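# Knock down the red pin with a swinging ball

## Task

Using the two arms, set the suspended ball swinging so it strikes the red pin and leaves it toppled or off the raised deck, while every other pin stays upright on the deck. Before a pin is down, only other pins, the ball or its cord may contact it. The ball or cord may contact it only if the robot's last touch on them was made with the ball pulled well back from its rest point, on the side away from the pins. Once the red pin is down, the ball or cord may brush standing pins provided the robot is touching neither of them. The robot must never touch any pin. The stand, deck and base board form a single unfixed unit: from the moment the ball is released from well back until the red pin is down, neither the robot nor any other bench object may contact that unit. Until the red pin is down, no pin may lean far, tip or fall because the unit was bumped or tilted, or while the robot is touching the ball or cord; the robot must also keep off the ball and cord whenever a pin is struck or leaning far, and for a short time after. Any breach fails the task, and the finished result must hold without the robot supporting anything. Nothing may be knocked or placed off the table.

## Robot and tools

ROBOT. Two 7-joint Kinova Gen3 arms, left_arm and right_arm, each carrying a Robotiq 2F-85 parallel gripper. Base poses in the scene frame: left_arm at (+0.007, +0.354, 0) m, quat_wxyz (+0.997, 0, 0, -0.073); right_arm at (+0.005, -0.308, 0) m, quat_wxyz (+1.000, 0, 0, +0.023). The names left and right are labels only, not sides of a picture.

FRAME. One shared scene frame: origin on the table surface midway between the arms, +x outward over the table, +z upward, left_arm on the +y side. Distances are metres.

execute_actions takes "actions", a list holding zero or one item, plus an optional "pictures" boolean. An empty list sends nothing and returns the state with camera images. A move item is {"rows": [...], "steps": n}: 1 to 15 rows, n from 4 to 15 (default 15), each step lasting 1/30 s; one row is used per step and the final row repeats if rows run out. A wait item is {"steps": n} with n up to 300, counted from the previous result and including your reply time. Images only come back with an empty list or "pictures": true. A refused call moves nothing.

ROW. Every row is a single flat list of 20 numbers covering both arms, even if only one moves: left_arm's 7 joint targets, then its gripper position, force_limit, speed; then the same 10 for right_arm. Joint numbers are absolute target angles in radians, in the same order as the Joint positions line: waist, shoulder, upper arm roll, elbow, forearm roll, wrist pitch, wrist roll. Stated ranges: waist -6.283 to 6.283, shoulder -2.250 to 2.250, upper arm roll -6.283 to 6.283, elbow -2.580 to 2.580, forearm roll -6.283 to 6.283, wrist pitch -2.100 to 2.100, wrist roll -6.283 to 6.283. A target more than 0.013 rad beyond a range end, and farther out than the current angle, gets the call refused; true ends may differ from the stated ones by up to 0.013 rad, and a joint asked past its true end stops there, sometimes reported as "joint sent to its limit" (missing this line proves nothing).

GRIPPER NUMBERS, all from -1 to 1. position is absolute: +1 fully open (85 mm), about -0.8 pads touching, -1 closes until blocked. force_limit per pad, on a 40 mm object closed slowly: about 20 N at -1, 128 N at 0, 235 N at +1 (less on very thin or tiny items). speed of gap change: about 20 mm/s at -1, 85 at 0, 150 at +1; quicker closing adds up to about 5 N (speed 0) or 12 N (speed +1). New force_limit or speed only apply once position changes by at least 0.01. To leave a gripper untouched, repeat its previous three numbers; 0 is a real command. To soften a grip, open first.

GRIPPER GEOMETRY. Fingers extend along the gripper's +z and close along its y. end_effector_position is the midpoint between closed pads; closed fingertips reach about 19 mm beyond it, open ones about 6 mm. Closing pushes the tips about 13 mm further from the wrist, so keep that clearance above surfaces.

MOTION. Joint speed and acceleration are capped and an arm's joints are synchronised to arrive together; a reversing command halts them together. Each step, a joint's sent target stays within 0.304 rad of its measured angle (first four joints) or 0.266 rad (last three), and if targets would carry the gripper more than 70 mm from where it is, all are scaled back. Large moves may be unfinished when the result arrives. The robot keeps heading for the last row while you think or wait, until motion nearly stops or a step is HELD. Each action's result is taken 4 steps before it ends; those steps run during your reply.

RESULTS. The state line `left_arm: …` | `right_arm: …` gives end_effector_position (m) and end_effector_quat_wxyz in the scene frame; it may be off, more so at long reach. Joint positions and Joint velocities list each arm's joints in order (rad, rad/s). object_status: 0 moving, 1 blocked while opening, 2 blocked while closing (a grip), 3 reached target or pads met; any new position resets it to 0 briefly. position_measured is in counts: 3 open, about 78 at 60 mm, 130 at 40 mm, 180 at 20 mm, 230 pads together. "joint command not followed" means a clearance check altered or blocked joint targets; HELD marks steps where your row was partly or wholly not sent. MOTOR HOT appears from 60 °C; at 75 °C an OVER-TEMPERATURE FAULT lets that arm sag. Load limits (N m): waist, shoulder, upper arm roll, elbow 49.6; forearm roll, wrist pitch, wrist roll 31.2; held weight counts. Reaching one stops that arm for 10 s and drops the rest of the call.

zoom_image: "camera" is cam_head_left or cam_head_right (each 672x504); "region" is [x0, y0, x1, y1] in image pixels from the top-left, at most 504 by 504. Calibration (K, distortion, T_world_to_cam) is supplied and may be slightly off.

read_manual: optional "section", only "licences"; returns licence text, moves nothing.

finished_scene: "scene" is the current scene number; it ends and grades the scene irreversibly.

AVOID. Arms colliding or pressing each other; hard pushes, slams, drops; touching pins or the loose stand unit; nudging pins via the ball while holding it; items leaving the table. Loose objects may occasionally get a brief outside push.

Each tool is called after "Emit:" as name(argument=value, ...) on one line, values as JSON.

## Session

Emit:
execute_actions(actions=[])

Emit:
zoom_image(camera="cam_head_left", region=[230,0,482,200])

Emit:
zoom_image(camera="cam_head_right", region=[230,0,482,200])

Scene clock: 0.00 s of 3800.00 s.
left_arm: end_effector_position=(+0.0172, +0.1630, +0.2521) position_measured=3 object_status=3 end_effector_quat_wxyz=(+0.161, +0.500, +0.838, +0.149) | right_arm: end_effector_position=(+0.3467, -0.7347, +0.2436) position_measured=3 object_status=3 end_effector_quat_wxyz=(+0.216, +0.176, +0.919, +0.280)
Joint positions: left_arm=[ 1.774 -0.039  0.049  2.187 -0.373  1.277  2.625] | right_arm=[ 1.4    0.799 -0.308  1.123 -0.477  1.47   2.409]
Joint velocities: left_arm=[-0.     0.    -0.     0.    -0.    -0.001  0.   ] | right_arm=[ 0.    -0.001  0.    -0.     0.    -0.     0.   ]
Motor temperatures (°C, as the motors report them): left_arm=[36 32 30 30 36 39 41] | right_arm=[33 30 27 28 33 37 45]

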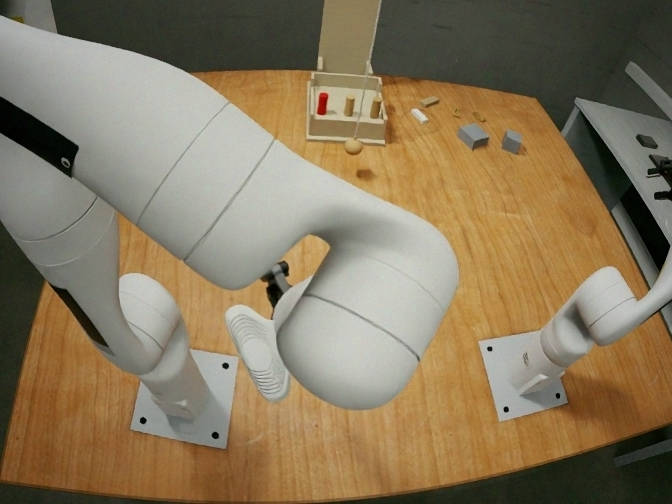

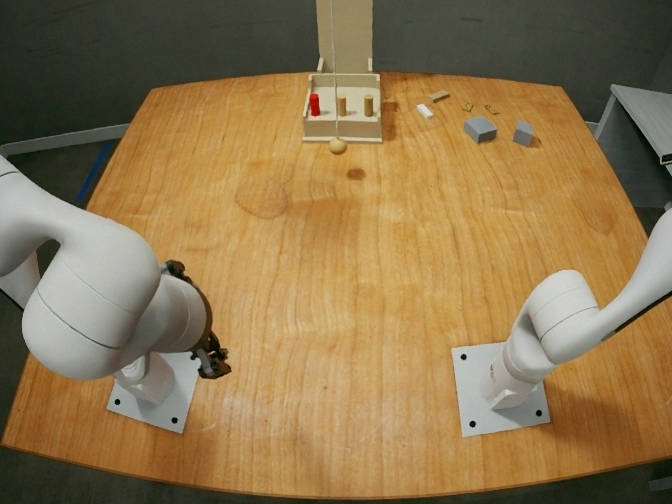

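Region (230, 0, 482, 200) of cam_head_left's 672x504 image, scaled by 2.000, with more detail than that image has; it fills the top 400 rows of this view, and the rest is white.

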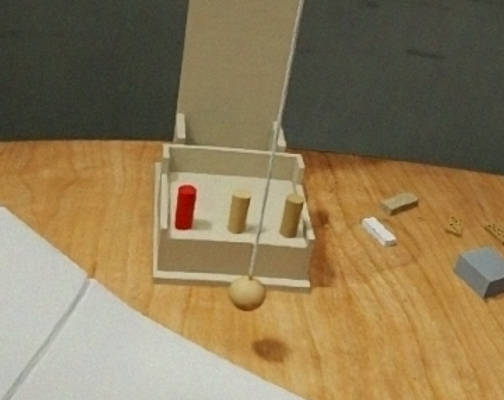

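Region (230, 0, 482, 200) of cam_head_right's 672x504 image, scaled by 2.000, with more detail than that image has; it fills the top 400 rows of this view, and the rest is white.

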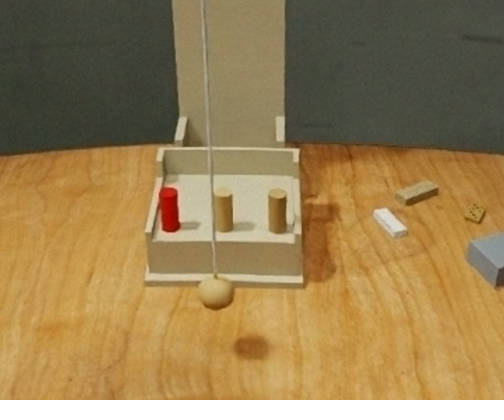

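Emit:
execute_actions(actions=[{"rows":[[1.774,-0.039,0.049,2.187,-0.373,1.277,2.625,1,0,0,-0.2,0.3,0,2.388,0,-0.92,1.57,1,-1,1]]}])

Emit:
execute_actions(actions=[{"steps":100}])

Emit:
execute_actions(actions=[{"rows":[[1.774,-0.039,0.049,2.187,-0.373,1.277,2.625,1,0,0,-0.4,0.6,0,2.42,0,-0.92,1.57,1,-1,1]]}])

Emit:
execute_actions(actions=[{"rows":[[1.774,-0.039,0.049,2.187,-0.373,1.277,2.625,1,0,0,-0.535,0.745,0,2.388,0,-0.92,1.57,1,-1,1]]}])

Emit:
execute_actions(actions=[{"steps":25}], pictures=true)

Scene clock: 0.70 s of 3800.00 s.
left_arm: end_effector_position=(+0.0172, +0.1629, +0.2521) position_measured=3 object_status=3 end_effector_quat_wxyz=(+0.161, +0.500, +0.838, +0.149) | right_arm: end_effector_position=(+0.3201, -0.7032, +0.2451) position_measured=3 object_status=3 end_effector_quat_wxyz=(+0.092, +0.232, +0.965, +0.087)
Joint positions: left_arm=[ 1.774 -0.039  0.049  2.187 -0.373  1.277  2.625] | right_arm=[ 1.102  0.506 -0.085  1.41  -0.226  1.22   2.159]
Joint velocities: left_arm=[-0.002 -0.     0.    -0.     0.001  0.001 -0.001] | right_arm=[-1.327 -1.199  0.561  1.312  1.168 -1.168 -1.174]
Motor temperatures (°C, as the motors report them): left_arm=[36 32 30 30 36 39 41] | right_arm=[33 30 27 28 33 37 45]
Steps of this call (steps 1 to 10: nothing new was sent; steps 11 to 21: the first 11 steps of this action). Readings (joint positions | what the end effector reports):
11: left_arm=[1.774 -0.039 0.049 2.187 -0.373 1.277 2.625] | right_arm=[1.398 0.797 -0.307 1.124 -0.476 1.469 2.408] | left_arm position_measured=3 object_status=3 | right_arm position_measured=3 object_status=3
12: left_arm=[1.774 -0.039 0.049 2.187 -0.373 1.277 2.625] | right_arm=[1.391 0.790 -0.301 1.130 -0.471 1.465 2.404] | left_arm position_measured=3 object_status=3 | right_arm position_measured=3 object_status=3
14: left_arm=[1.774 -0.039 0.049 2.187 -0.373 1.277 2.625] | right_arm=[1.360 0.760 -0.274 1.157 -0.448 1.441 2.381] | left_arm position_measured=3 object_status=3 | right_arm position_measured=3 object_status=3
18: left_arm=[1.774 -0.039 0.049 2.187 -0.373 1.277 2.625] | right_arm=[1.234 0.635 -0.161 1.279 -0.342 1.335 2.275] | left_arm position_measured=3 object_status=3 | right_arm position_measured=3 object_status=3
21: the state above

Scene clock: 4.03 s of 3800.00 s.
left_arm: end_effector_position=(+0.0172, +0.1629, +0.2521) position_measured=3 object_status=3 end_effector_quat_wxyz=(+0.161, +0.500, +0.838, +0.149) | right_arm: end_effector_position=(+0.5616, -0.1943, +0.3432) position_measured=3 object_status=3 end_effector_quat_wxyz=(+0.629, -0.094, +0.767, +0.078)
Joint positions: left_arm=[ 1.774 -0.039  0.049  2.187 -0.373  1.277  2.625] | right_arm=[-0.2    0.3   -0.     2.388 -0.    -0.92   1.57 ]
Joint velocities: left_arm=[-0.001  0.     0.    -0.    -0.    -0.001  0.   ] | right_arm=[ 0.    -0.001 -0.    -0.    -0.     0.     0.   ]
Motor temperatures (°C, as the motors report them): left_arm=[36 32 30 30 36 39 41] | right_arm=[33 30 27 28 33 37 45]
Kept back: nothing.
Steps of this call (steps 1 to 4: the last 4 steps of your previous action; steps 5 to 90: the robot went on to your last target; steps 91 to 100: nothing new was sent). Readings (joint positions | what the end effector reports):
1: left_arm=[1.774 -0.039 0.049 2.187 -0.373 1.277 2.625] | right_arm=[1.058 0.469 -0.068 1.454 -0.188 1.180 2.120] | left_arm position_measured=3 object_status=3 | right_arm position_measured=3 object_status=3
2: left_arm=[1.774 -0.039 0.049 2.187 -0.373 1.277 2.625] | right_arm=[1.013 0.437 -0.054 1.498 -0.152 1.141 2.080] | left_arm position_measured=3 object_status=3 | right_arm position_measured=3 object_status=3
4: left_arm=[1.774 -0.039 0.049 2.187 -0.373 1.277 2.625] | right_arm=[0.932 0.389 -0.036 1.581 -0.098 1.067 2.006] | left_arm position_measured=3 object_status=3 | right_arm position_measured=3 object_status=3
8: left_arm=[1.774 -0.039 0.049 2.187 -0.373 1.277 2.625] | right_arm=[0.799 0.348 -0.017 1.716 -0.047 0.947 1.886] | left_arm position_measured=3 object_status=3 | right_arm position_measured=3 object_status=3
100: the state above
All arms were judged still, so your last target was given up. Only a new action makes them travel on or press farther. Fingers that are still opening or closing keep moving.

Scene clock: 4.40 s of 3800.00 s.
left_arm: end_effector_position=(+0.0172, +0.1629, +0.2521) position_measured=3 object_status=3 end_effector_quat_wxyz=(+0.161, +0.500, +0.838, +0.149) | right_arm: end_effector_position=(+0.5333, -0.1237, +0.2207) position_measured=3 object_status=3 end_effector_quat_wxyz=(+0.535, -0.158, +0.824, +0.103)
Joint positions: left_arm=[ 1.774 -0.039  0.049  2.187 -0.373  1.277  2.625] | right_arm=[-0.335  0.502  0.     2.408 -0.    -0.92   1.57 ]
Joint velocities: left_arm=[ 0.002  0.    -0.    -0.001 -0.     0.001 -0.   ] | right_arm=[-0.468  0.707 -0.001  0.08   0.001  0.001 -0.   ]
Motor temperatures (°C, as the motors report them): left_arm=[36 32 30 30 36 39 41] | right_arm=[33 30 27 28 33 37 45]
Steps of this call (steps 1 to 11: the first 11 steps of this action). Readings (joint positions | what the end effector reports):
1: left_arm=[1.774 -0.039 0.049 2.187 -0.373 1.277 2.625] | right_arm=[-0.201 0.301 0.000 2.388 -0.000 -0.920 1.570] | left_arm position_measured=3 object_status=3 | right_arm position_measured=3 object_status=3
2: left_arm=[1.774 -0.039 0.049 2.187 -0.373 1.277 2.625] | right_arm=[-0.206 0.308 0.001 2.388 -0.001 -0.921 1.570] | left_arm position_measured=3 object_status=3 | right_arm position_measured=3 object_status=3
4: left_arm=[1.774 -0.039 0.049 2.187 -0.373 1.277 2.625] | right_arm=[-0.226 0.338 0.002 2.390 -0.001 -0.921 1.570] | left_arm position_measured=3 object_status=3 | right_arm position_measured=3 object_status=3
8: left_arm=[1.774 -0.039 0.049 2.187 -0.373 1.277 2.625] | right_arm=[-0.289 0.432 0.001 2.401 -0.000 -0.920 1.570] | left_arm position_measured=3 object_status=3 | right_arm position_measured=3 object_status=3
11: the state above

Scene clock: 4.90 s of 3800.00 s.
left_arm: end_effector_position=(+0.0172, +0.1629, +0.2521) position_measured=3 object_status=3 end_effector_quat_wxyz=(+0.161, +0.500, +0.838, +0.149) | right_arm: end_effector_position=(+0.4700, -0.0359, +0.0965) position_measured=3 object_status=3 end_effector_quat_wxyz=(+0.432, -0.253, +0.856, +0.128)
Joint positions: left_arm=[ 1.774 -0.039  0.049  2.187 -0.373  1.277  2.625] | right_arm=[-0.529  0.739 -0.001  2.389  0.    -0.92   1.57 ]
Joint velocities: left_arm=[ 0.003  0.     0.    -0.     0.001  0.    -0.001] | right_arm=[-0.043  0.04   0.03  -0.011 -0.014 -0.012  0.   ]
Motor temperatures (°C, as the motors report them): left_arm=[36 32 30 30 36 39 41] | right_arm=[33 30 27 28 33 37 45]
Steps of this call (steps 1 to 4: the last 4 steps of your previous action; steps 5 to 15: the first 11 steps of this action). Readings (joint positions | what the end effector reports):
5: left_arm=[1.774 -0.039 0.049 2.187 -0.373 1.277 2.625] | right_arm=[-0.394 0.591 -0.001 2.419 0.000 -0.919 1.570] | left_arm position_measured=3 object_status=3 | right_arm position_measured=3 object_status=3
6: left_arm=[1.774 -0.039 0.049 2.187 -0.373 1.277 2.625] | right_arm=[-0.406 0.606 0.001 2.418 -0.000 -0.920 1.570] | left_arm position_measured=3 object_status=3 | right_arm position_measured=3 object_status=3
8: left_arm=[1.774 -0.039 0.049 2.187 -0.373 1.277 2.625] | right_arm=[-0.447 0.653 0.002 2.411 -0.001 -0.920 1.570] | left_arm position_measured=3 object_status=3 | right_arm position_measured=3 object_status=3
12: left_arm=[1.774 -0.039 0.049 2.187 -0.373 1.277 2.625] | right_arm=[-0.518 0.728 -0.002 2.392 0.001 -0.919 1.570] | left_arm position_measured=3 object_status=3 | right_arm position_measured=3 object_status=3
15: the state above

Scene clock: 5.73 s of 3800.00 s.
left_arm: end_effector_position=(+0.0172, +0.1629, +0.2521) position_measured=3 object_status=3 end_effector_quat_wxyz=(+0.161, +0.500, +0.838, +0.149) | right_arm: end_effector_position=(+0.4680, -0.0342, +0.0933) position_measured=3 object_status=3 end_effector_quat_wxyz=(+0.429, -0.256, +0.857, +0.128)
Joint positions: left_arm=[ 1.774 -0.039  0.049  2.187 -0.373  1.277  2.625] | right_arm=[-0.535  0.745 -0.     2.388 -0.    -0.92   1.57 ]
Joint velocities: left_arm=[-0.002 -0.    -0.     0.     0.001 -0.003  0.   ] | right_arm=[-0.     0.001 -0.     0.    -0.    -0.     0.   ]
Motor temperatures (°C, as the motors report them): left_arm=[36 32 30 30 36 39 41] | right_arm=[33 30 27 28 33 37 45]
Kept back: nothing.
Steps of this call (steps 1 to 4: the last 4 steps of your previous action; steps 5 to 15: the robot went on to your last target; steps 16 to 25: nothing new was sent). Readings (joint positions | what the end effector reports):
1: left_arm=[1.774 -0.039 0.049 2.187 -0.373 1.277 2.625] | right_arm=[-0.530 0.740 -0.001 2.388 0.000 -0.920 1.570] | left_arm position_measured=3 object_status=3 | right_arm position_measured=3 object_status=3
2: left_arm=[1.774 -0.039 0.049 2.187 -0.373 1.277 2.625] | right_arm=[-0.531 0.741 -0.000 2.388 -0.000 -0.920 1.570] | left_arm position_measured=3 object_status=3 | right_arm position_measured=3 object_status=3
4: left_arm=[1.774 -0.039 0.049 2.187 -0.373 1.277 2.625] | right_arm=[-0.533 0.743 -0.000 2.388 0.000 -0.920 1.570] | left_arm position_measured=3 object_status=3 | right_arm position_measured=3 object_status=3
8: left_arm=[1.774 -0.039 0.049 2.187 -0.373 1.277 2.625] | right_arm=[-0.534 0.744 -0.000 2.388 0.000 -0.920 1.570] | left_arm position_measured=3 object_status=3 | right_arm position_measured=3 object_status=3
25: the state above
All arms were judged still, so your last target was given up. Only a new action makes them travel on or press farther. Fingers that are still opening or closing keep moving.

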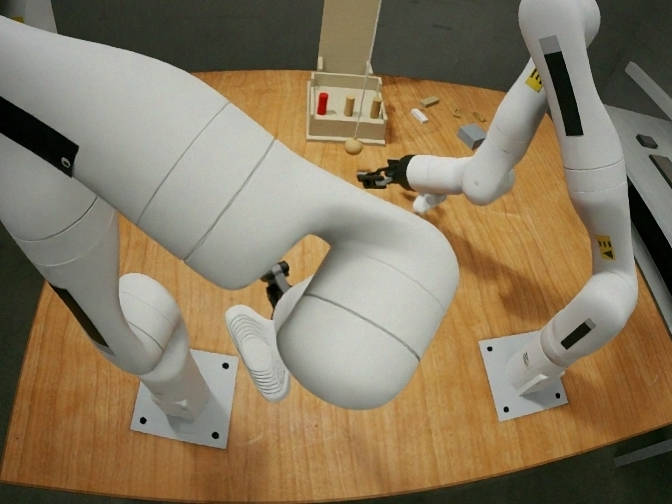

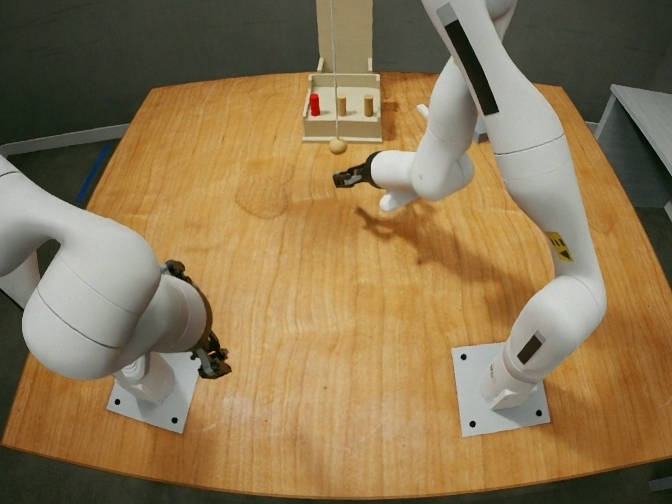

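Emit:
execute_actions(actions=[{"rows":[[1.774,-0.039,0.049,2.187,-0.373,1.277,2.625,1,0,0,-0.535,0.785,0,2.115,0,-0.69,1.57,1,-1,1]]}])

Emit:
execute_actions(actions=[{"rows":[[1.774,-0.039,0.049,2.187,-0.373,1.277,2.625,1,0,0,-0.535,0.785,0,2.115,0,-0.69,1.57,-1,-1,-0.3]]}])

Emit:
execute_actions(actions=[{"steps":25}], pictures=true)

Emit:
zoom_image(camera="cam_head_left", region=[230,0,482,200])

Emit:
zoom_image(camera="cam_head_right", region=[230,0,482,200])

Scene clock: 6.30 s of 3800.00 s.
left_arm: end_effector_position=(+0.0172, +0.1629, +0.2521) position_measured=3 object_status=3 end_effector_quat_wxyz=(+0.161, +0.500, +0.838, +0.149) | right_arm: end_effector_position=(+0.5298, +0.0064, +0.0909) position_measured=3 object_status=3 end_effector_quat_wxyz=(+0.430, -0.255, +0.856, +0.129)
Joint positions: left_arm=[ 1.774 -0.039  0.049  2.187 -0.373  1.277  2.625] | right_arm=[-0.535  0.779 -0.     2.152  0.    -0.721  1.57 ]
Joint velocities: left_arm=[-0.  0.  0. -0.  0. -0. -0.] | right_arm=[-0.001  0.07  -0.001 -0.593  0.     0.502 -0.   ]
Motor temperatures (°C, as the motors report them): left_arm=[36 32 30 30 36 39 41] | right_arm=[33 30 27 28 33 37 45]
Steps of this call (steps 1 to 6: nothing new was sent; steps 7 to 17: the first 11 steps of this action). Readings (joint positions | what the end effector reports):
7: left_arm=[1.774 -0.039 0.049 2.187 -0.373 1.277 2.625] | right_arm=[-0.535 0.745 0.000 2.387 0.000 -0.919 1.570] | left_arm position_measured=3 object_status=3 | right_arm position_measured=3 object_status=3
8: left_arm=[1.774 -0.039 0.049 2.187 -0.373 1.277 2.625] | right_arm=[-0.535 0.746 0.000 2.382 0.000 -0.915 1.570] | left_arm position_measured=3 object_status=3 | right_arm position_measured=3 object_status=3
10: left_arm=[1.774 -0.039 0.049 2.187 -0.373 1.277 2.625] | right_arm=[-0.535 0.751 0.000 2.355 -0.000 -0.892 1.570] | left_arm position_measured=3 object_status=3 | right_arm position_measured=3 object_status=3
14: left_arm=[1.774 -0.039 0.049 2.187 -0.373 1.277 2.625] | right_arm=[-0.535 0.769 0.000 2.235 -0.000 -0.792 1.570] | left_arm position_measured=3 object_status=3 | right_arm position_measured=3 object_status=3
17: the state above

Scene clock: 6.80 s of 3800.00 s.
left_arm: end_effector_position=(+0.0172, +0.1629, +0.2521) position_measured=3 object_status=3 end_effector_quat_wxyz=(+0.161, +0.500, +0.838, +0.149) | right_arm: end_effector_position=(+0.5393, +0.0125, +0.0916) position_measured=51 object_status=0 end_effector_quat_wxyz=(+0.430, -0.255, +0.856, +0.129)
Joint positions: left_arm=[ 1.774 -0.039  0.049  2.187 -0.373  1.277  2.625] | right_arm=[-0.535  0.785  0.     2.115 -0.    -0.69   1.57 ]
Joint velocities: left_arm=[-0.001 -0.     0.     0.    -0.001 -0.001 -0.   ] | right_arm=[ 0.    -0.001  0.    -0.     0.    -0.     0.   ]
Motor temperatures (°C, as the motors report them): left_arm=[36 32 30 30 36 39 41] | right_arm=[33 30 27 28 33 37 45]
Steps of this call (steps 1 to 4: the last 4 steps of your previous action; steps 5 to 15: the first 11 steps of this action). Readings (joint positions | what the end effector reports):
5: left_arm=[1.774 -0.039 0.049 2.187 -0.373 1.277 2.625] | right_arm=[-0.535 0.784 -0.000 2.116 0.000 -0.691 1.570] | left_arm position_measured=3 object_status=3 | right_arm position_measured=3 object_status=0
6: left_arm=[1.774 -0.039 0.049 2.187 -0.373 1.277 2.625] | right_arm=[-0.535 0.784 -0.000 2.116 0.000 -0.690 1.570] | left_arm position_measured=3 object_status=3 | right_arm position_measured=4 object_status=0
8: left_arm=[1.774 -0.039 0.049 2.187 -0.373 1.277 2.625] | right_arm=[-0.535 0.784 0.000 2.115 -0.000 -0.690 1.570] | left_arm position_measured=3 object_status=3 | right_arm position_measured=12 object_status=0
12: left_arm=[1.774 -0.039 0.049 2.187 -0.373 1.277 2.625] | right_arm=[-0.535 0.785 0.000 2.115 -0.000 -0.690 1.570] | left_arm position_measured=3 object_status=3 | right_arm position_measured=34 object_status=0
15: the state above

Scene clock: 7.63 s of 3800.00 s.
left_arm: end_effector_position=(+0.0172, +0.1629, +0.2521) position_measured=3 object_status=3 end_effector_quat_wxyz=(+0.161, +0.500, +0.838, +0.149) | right_arm: end_effector_position=(+0.5393, +0.0126, +0.0916) position_measured=125 object_status=2 end_effector_quat_wxyz=(+0.430, -0.255, +0.856, +0.129)
Joint positions: left_arm=[ 1.774 -0.039  0.049  2.187 -0.373  1.277  2.625] | right_arm=[-0.535  0.785  0.     2.115 -0.    -0.69   1.57 ]
Joint velocities: left_arm=[-0.001  0.    -0.    -0.     0.     0.     0.   ] | right_arm=[-0.     0.     0.     0.001  0.     0.    -0.   ]
Motor temperatures (°C, as the motors report them): left_arm=[36 32 30 30 36 39 41] | right_arm=[33 30 27 28 33 37 45]
Kept back: nothing.
Steps of this call (steps 1 to 4: the last 4 steps of your previous action; steps 5 to 15: the robot went on to your last target; steps 16 to 25: nothing new was sent). Readings (joint positions | what the end effector reports):
1: left_arm=[1.774 -0.039 0.049 2.187 -0.373 1.277 2.625] | right_arm=[-0.535 0.785 0.000 2.115 -0.000 -0.690 1.570] | left_arm position_measured=3 object_status=3 | right_arm position_measured=57 object_status=0
2: left_arm=[1.774 -0.039 0.049 2.187 -0.373 1.277 2.625] | right_arm=[-0.535 0.785 0.000 2.115 -0.000 -0.690 1.570] | left_arm position_measured=3 object_status=3 | right_arm position_measured=63 object_status=0
4: left_arm=[1.774 -0.039 0.049 2.187 -0.373 1.277 2.625] | right_arm=[-0.535 0.785 0.000 2.115 0.000 -0.690 1.570] | left_arm position_measured=3 object_status=3 | right_arm position_measured=74 object_status=0
8: left_arm=[1.774 -0.039 0.049 2.187 -0.373 1.277 2.625] | right_arm=[-0.535 0.785 -0.000 2.115 -0.000 -0.690 1.570] | left_arm position_measured=3 object_status=3 | right_arm position_measured=97 object_status=0
25: the state above
All arms were judged still, so your last target was given up. Only a new action makes them travel on or press farther. Fingers that are still opening or closing keep moving.

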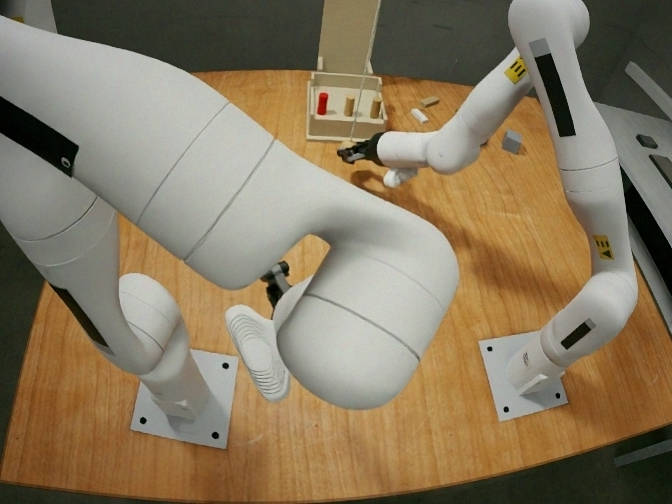

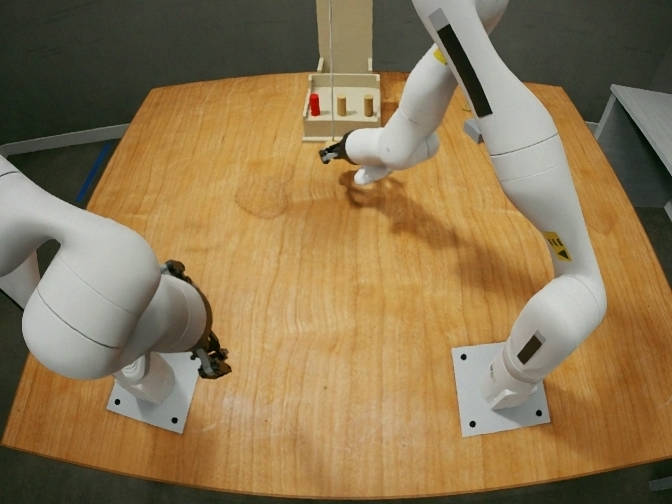

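Region (230, 0, 482, 200) of cam_head_left's 672x504 image, scaled by 2.000, with more detail than that image has; it fills the top 400 rows of this view, and the rest is white.

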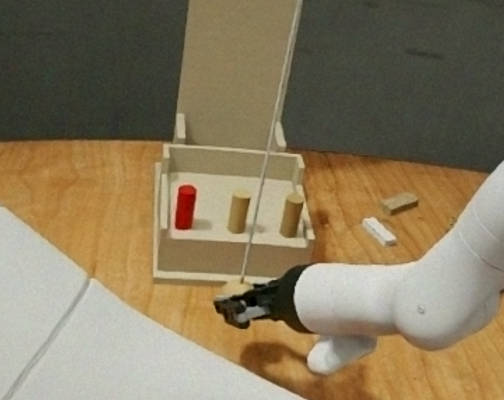

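Region (230, 0, 482, 200) of cam_head_right's 672x504 image, scaled by 2.000, with more detail than that image has; it fills the top 400 rows of this view, and the rest is white.

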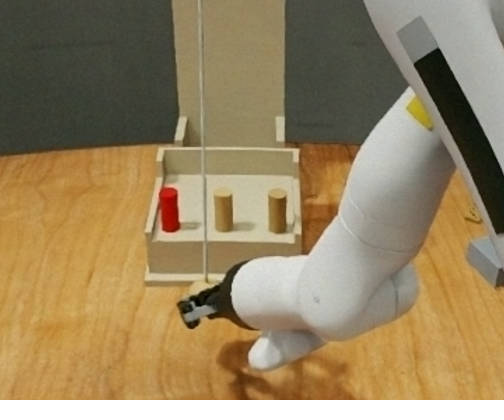

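Emit:
execute_actions(actions=[{"rows":[[1.774,-0.039,0.049,2.187,-0.373,1.277,2.625,1,0,0,-0.573,0.54,0,2.29,0,-0.47,1.57,-1,-1,-0.3]]}])

Emit:
execute_actions(actions=[{"rows":[[1.774,-0.039,0.049,2.187,-0.373,1.277,2.625,1,0,0,-0.611,0.295,0,2.468,0,-0.254,1.57,-1,-1,-0.3]]}])

Emit:
execute_actions(actions=[{"steps":15}])

Emit:
execute_actions(actions=[{"rows":[[1.774,-0.039,0.049,2.187,-0.373,1.277,2.625,1,0,0,-0.611,0.295,0,2.468,0,-0.254,1.57,1,-1,1]],"steps":12}])

Emit:
execute_actions(actions=[{"rows":[[1.774,-0.039,0.049,2.187,-0.373,1.277,2.625,1,0,0,-0.45,0.2,0,2.5,0,0.1,1.57,1,-1,1]]}])

Emit:
execute_actions(actions=[{"steps":90}], pictures=true)

Scene clock: 8.37 s of 3800.00 s.
left_arm: end_effector_position=(+0.0172, +0.1629, +0.2521) position_measured=3 object_status=3 end_effector_quat_wxyz=(+0.161, +0.500, +0.838, +0.149) | right_arm: end_effector_position=(+0.4622, -0.0159, +0.1213) position_measured=125 object_status=2 end_effector_quat_wxyz=(+0.369, -0.279, +0.879, +0.117)
Joint positions: left_arm=[ 1.774 -0.039  0.049  2.187 -0.373  1.277  2.625] | right_arm=[-0.569  0.568 -0.     2.272  0.    -0.492  1.57 ]
Joint velocities: left_arm=[ 0.    -0.    -0.    -0.     0.001  0.001 -0.   ] | right_arm=[-0.062 -0.406  0.     0.352 -0.     0.446 -0.   ]
Motor temperatures (°C, as the motors report them): left_arm=[36 32 30 30 36 39 41] | right_arm=[33 30 27 28 33 37 45]
Steps of this call (steps 1 to 11: nothing new was sent; steps 12 to 22: the first 11 steps of this action). Readings (joint positions | what the end effector reports):
12: left_arm=[1.774 -0.039 0.049 2.187 -0.373 1.277 2.625] | right_arm=[-0.535 0.783 0.000 2.116 -0.000 -0.689 1.570] | left_arm position_measured=3 object_status=3 | right_arm position_measured=125 object_status=2
13: left_arm=[1.774 -0.039 0.049 2.187 -0.373 1.277 2.625] | right_arm=[-0.536 0.777 0.000 2.120 -0.000 -0.684 1.570] | left_arm position_measured=3 object_status=3 | right_arm position_measured=125 object_status=2
15: left_arm=[1.774 -0.039 0.049 2.187 -0.373 1.277 2.625] | right_arm=[-0.541 0.746 0.000 2.139 -0.000 -0.661 1.570] | left_arm position_measured=3 object_status=3 | right_arm position_measured=125 object_status=2
19: left_arm=[1.774 -0.039 0.049 2.187 -0.373 1.277 2.625] | right_arm=[-0.559 0.630 -0.000 2.220 0.000 -0.558 1.570] | left_arm position_measured=3 object_status=3 | right_arm position_measured=125 object_status=2
22: the state above

Scene clock: 8.87 s of 3800.00 s.
left_arm: end_effector_position=(+0.0172, +0.1629, +0.2521) position_measured=3 object_status=3 end_effector_quat_wxyz=(+0.161, +0.500, +0.838, +0.149) | right_arm: end_effector_position=(+0.3660, -0.0639, +0.1416) position_measured=125 object_status=2 end_effector_quat_wxyz=(+0.301, -0.303, +0.898, +0.102)
Joint positions: left_arm=[ 1.774 -0.039  0.049  2.187 -0.373  1.277  2.625] | right_arm=[-0.606  0.325 -0.     2.448  0.    -0.278  1.57 ]
Joint velocities: left_arm=[ 0.    -0.     0.    -0.001 -0.001 -0.    -0.   ] | right_arm=[-0.065 -0.43  -0.     0.375 -0.     0.457 -0.   ]
Motor temperatures (°C, as the motors report them): left_arm=[36 32 30 30 36 39 41] | right_arm=[33 30 27 28 33 37 45]
Steps of this call (steps 1 to 4: the last 4 steps of your previous action; steps 5 to 15: the first 11 steps of this action). Readings (joint positions | what the end effector reports):
5: left_arm=[1.774 -0.039 0.049 2.187 -0.373 1.277 2.625] | right_arm=[-0.572 0.544 0.000 2.291 -0.000 -0.469 1.570] | left_arm position_measured=3 object_status=3 | right_arm position_measured=125 object_status=2
6: left_arm=[1.774 -0.039 0.049 2.187 -0.373 1.277 2.625] | right_arm=[-0.574 0.536 0.000 2.295 -0.000 -0.465 1.570] | left_arm position_measured=3 object_status=3 | right_arm position_measured=125 object_status=2
8: left_arm=[1.774 -0.039 0.049 2.187 -0.373 1.277 2.625] | right_arm=[-0.579 0.503 0.000 2.314 -0.000 -0.441 1.570] | left_arm position_measured=3 object_status=3 | right_arm position_measured=125 object_status=2
12: left_arm=[1.774 -0.039 0.049 2.187 -0.373 1.277 2.625] | right_arm=[-0.596 0.390 -0.000 2.395 0.000 -0.343 1.570] | left_arm position_measured=3 object_status=3 | right_arm position_measured=125 object_status=2
15: the state above

Scene clock: 9.37 s of 3800.00 s.
left_arm: end_effector_position=(+0.0172, +0.1629, +0.2521) position_measured=3 object_status=3 end_effector_quat_wxyz=(+0.161, +0.500, +0.838, +0.149) | right_arm: end_effector_position=(+0.3550, -0.0699, +0.1440) position_measured=125 object_status=2 end_effector_quat_wxyz=(+0.294, -0.306, +0.900, +0.100)
Joint positions: left_arm=[ 1.774 -0.039  0.049  2.187 -0.373  1.277  2.625] | right_arm=[-0.611  0.295 -0.     2.468 -0.    -0.254  1.57 ]
Joint velocities: left_arm=[ 0.     0.     0.    -0.     0.    -0.001 -0.001] | right_arm=[-0.001 -0.003 -0.     0.    -0.     0.     0.   ]
Motor temperatures (°C, as the motors report them): left_arm=[36 32 30 30 36 39 41] | right_arm=[33 30 27 28 33 37 45]
Kept back: nothing.
Steps of this call (steps 1 to 4: the last 4 steps of your previous action; steps 5 to 15: the robot went on to your last target). Readings (joint positions | what the end effector reports):
1: left_arm=[1.774 -0.039 0.049 2.187 -0.373 1.277 2.625] | right_arm=[-0.608 0.313 -0.000 2.458 0.000 -0.265 1.570] | left_arm position_measured=3 object_status=3 | right_arm position_measured=125 object_status=2
2: left_arm=[1.774 -0.039 0.049 2.187 -0.373 1.277 2.625] | right_arm=[-0.609 0.307 -0.000 2.465 0.000 -0.257 1.570] | left_arm position_measured=3 object_status=3 | right_arm position_measured=125 object_status=2
4: left_arm=[1.774 -0.039 0.049 2.187 -0.373 1.277 2.625] | right_arm=[-0.610 0.303 -0.000 2.468 0.000 -0.254 1.570] | left_arm position_measured=3 object_status=3 | right_arm position_measured=125 object_status=2
8: left_arm=[1.774 -0.039 0.049 2.187 -0.373 1.277 2.625] | right_arm=[-0.611 0.298 -0.000 2.468 -0.000 -0.254 1.570] | left_arm position_measured=3 object_status=3 | right_arm position_measured=125 object_status=2
15: the state above

Scene clock: 9.63 s of 3800.00 s.
left_arm: end_effector_position=(+0.0172, +0.1629, +0.2521) position_measured=3 object_status=3 end_effector_quat_wxyz=(+0.161, +0.500, +0.838, +0.149) | right_arm: end_effector_position=(+0.3551, -0.0698, +0.1442) position_measured=55 object_status=0 end_effector_quat_wxyz=(+0.294, -0.306, +0.900, +0.100)
Joint positions: left_arm=[ 1.774 -0.039  0.049  2.187 -0.373  1.277  2.625] | right_arm=[-0.611  0.295 -0.     2.468 -0.    -0.254  1.57 ]
Joint velocities: left_arm=[-0.    -0.    -0.     0.     0.001  0.     0.   ] | right_arm=[-0.  0.  0. -0.  0. -0. -0.]
Motor temperatures (°C, as the motors report them): left_arm=[36 32 30 30 36 39 41] | right_arm=[33 30 27 28 33 37 45]
Steps of this call (steps 1 to 8: the first 8 steps of this action). Readings (joint positions | what the end effector reports):
1: left_arm=[1.774 -0.039 0.049 2.187 -0.373 1.277 2.625] | right_arm=[-0.611 0.295 -0.000 2.468 -0.000 -0.254 1.570] | left_arm position_measured=3 object_status=3 | right_arm position_measured=125 object_status=0
2: left_arm=[1.774 -0.039 0.049 2.187 -0.373 1.277 2.625] | right_arm=[-0.611 0.295 -0.000 2.468 -0.000 -0.254 1.570] | left_arm position_measured=3 object_status=3 | right_arm position_measured=123 object_status=0
4: left_arm=[1.774 -0.039 0.049 2.187 -0.373 1.277 2.625] | right_arm=[-0.611 0.295 -0.000 2.468 0.000 -0.254 1.570] | left_arm position_measured=3 object_status=3 | right_arm position_measured=105 object_status=0
8: the state above

Scene clock: 10.13 s of 3800.00 s.
left_arm: end_effector_position=(+0.0172, +0.1629, +0.2521) position_measured=3 object_status=3 end_effector_quat_wxyz=(+0.161, +0.500, +0.838, +0.149) | right_arm: end_effector_position=(+0.3070, -0.1678, +0.1210) position_measured=3 object_status=3 end_effector_quat_wxyz=(+0.177, -0.248, +0.951, +0.046)
Joint positions: left_arm=[ 1.774 -0.039  0.049  2.187 -0.373  1.277  2.625] | right_arm=[-0.465  0.209  0.001  2.498  0.     0.066  1.57 ]
Joint velocities: left_arm=[ 0.     0.    -0.     0.     0.     0.001 -0.   ] | right_arm=[ 0.231 -0.135  0.009  0.076  0.     0.782 -0.   ]
Motor temperatures (°C, as the motors report them): left_arm=[36 32 30 30 36 39 41] | right_arm=[33 30 27 28 33 37 45]
Steps of this call (steps 1 to 4: the last 4 steps of your previous action; steps 5 to 15: the first 11 steps of this action). Readings (joint positions | what the end effector reports):
5: left_arm=[1.774 -0.039 0.049 2.187 -0.373 1.277 2.625] | right_arm=[-0.609 0.294 -0.000 2.468 0.000 -0.253 1.570] | left_arm position_measured=3 object_status=3 | right_arm position_measured=7 object_status=0
6: left_arm=[1.774 -0.039 0.049 2.187 -0.373 1.277 2.625] | right_arm=[-0.602 0.290 -0.001 2.469 0.000 -0.244 1.570] | left_arm position_measured=3 object_status=3 | right_arm position_measured=5 object_status=0
8: left_arm=[1.774 -0.039 0.049 2.187 -0.373 1.277 2.625] | right_arm=[-0.571 0.272 -0.002 2.473 0.000 -0.201 1.570] | left_arm position_measured=3 object_status=3 | right_arm position_measured=4 object_status=0
12: left_arm=[1.774 -0.039 0.049 2.187 -0.373 1.277 2.625] | right_arm=[-0.503 0.231 0.000 2.488 -0.000 -0.044 1.570] | left_arm position_measured=3 object_status=3 | right_arm position_measured=3 object_status=0
15: the state above

Scene clock: 13.13 s of 3800.00 s.
left_arm: end_effector_position=(+0.0172, +0.1629, +0.2521) position_measured=3 object_status=3 end_effector_quat_wxyz=(+0.161, +0.500, +0.838, +0.149) | right_arm: end_effector_position=(+0.3005, -0.1767, +0.1197) position_measured=3 object_status=3 end_effector_quat_wxyz=(+0.165, -0.241, +0.955, +0.042)
Joint positions: left_arm=[ 1.774 -0.039  0.049  2.187 -0.373  1.277  2.625] | right_arm=[-0.45  0.2  -0.    2.5  -0.    0.1   1.57]
Joint velocities: left_arm=[-0.    -0.    -0.    -0.    -0.001 -0.    -0.001] | right_arm=[-0.     0.     0.001  0.    -0.    -0.    -0.   ]
Motor temperatures (°C, as the motors report them): left_arm=[36 32 30 30 36 39 41] | right_arm=[33 30 27 28 33 37 45]
Kept back: nothing.
Steps of this call (steps 1 to 4: the last 4 steps of your previous action; steps 5 to 30: the robot went on to your last target; steps 31 to 90: nothing new was sent). Readings (joint positions | what the end effector reports):
1: left_arm=[1.774 -0.039 0.049 2.187 -0.373 1.277 2.625] | right_arm=[-0.459 0.205 0.001 2.500 0.000 0.087 1.570] | left_arm position_measured=3 object_status=3 | right_arm position_measured=3 object_status=3
2: left_arm=[1.774 -0.039 0.049 2.187 -0.373 1.277 2.625] | right_arm=[-0.457 0.204 0.001 2.501 0.000 0.097 1.570] | left_arm position_measured=3 object_status=3 | right_arm position_measured=3 object_status=3
4: left_arm=[1.774 -0.039 0.049 2.187 -0.373 1.277 2.625] | right_arm=[-0.455 0.203 0.000 2.501 0.000 0.100 1.570] | left_arm position_measured=3 object_status=3 | right_arm position_measured=3 object_status=3
8: left_arm=[1.774 -0.039 0.049 2.187 -0.373 1.277 2.625] | right_arm=[-0.451 0.201 0.000 2.500 0.000 0.100 1.570] | left_arm position_measured=3 object_status=3 | right_arm position_measured=3 object_status=3
90: the state above
All arms were judged still, so your last target was given up. Only a new action makes them travel on or press farther. Fingers that are still opening or closing keep moving.

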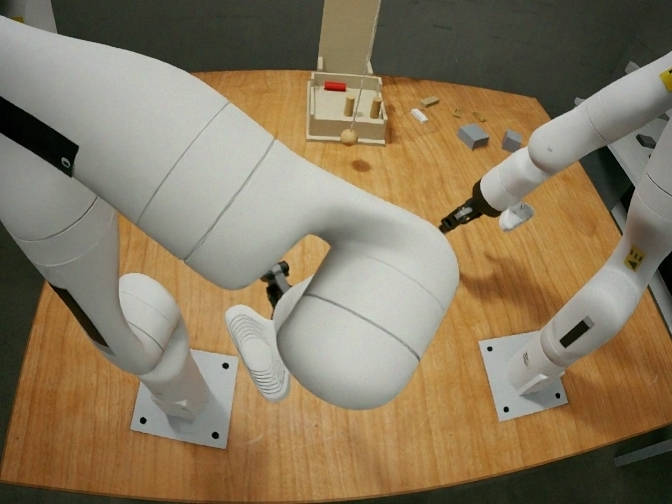

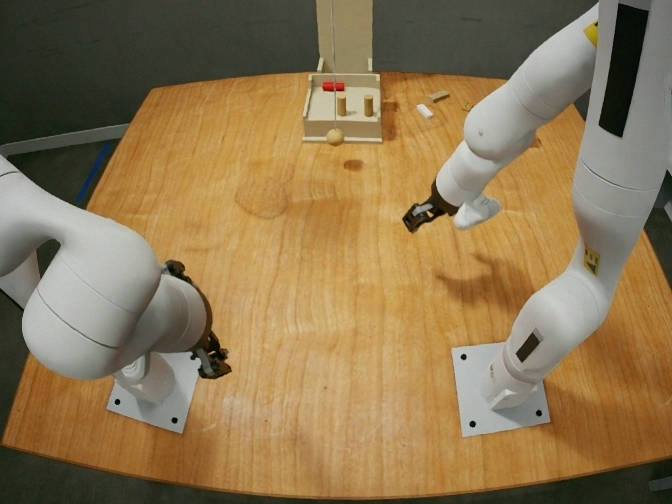

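Emit:
finished_scene(scene=2)

The scene is finished: the task was done.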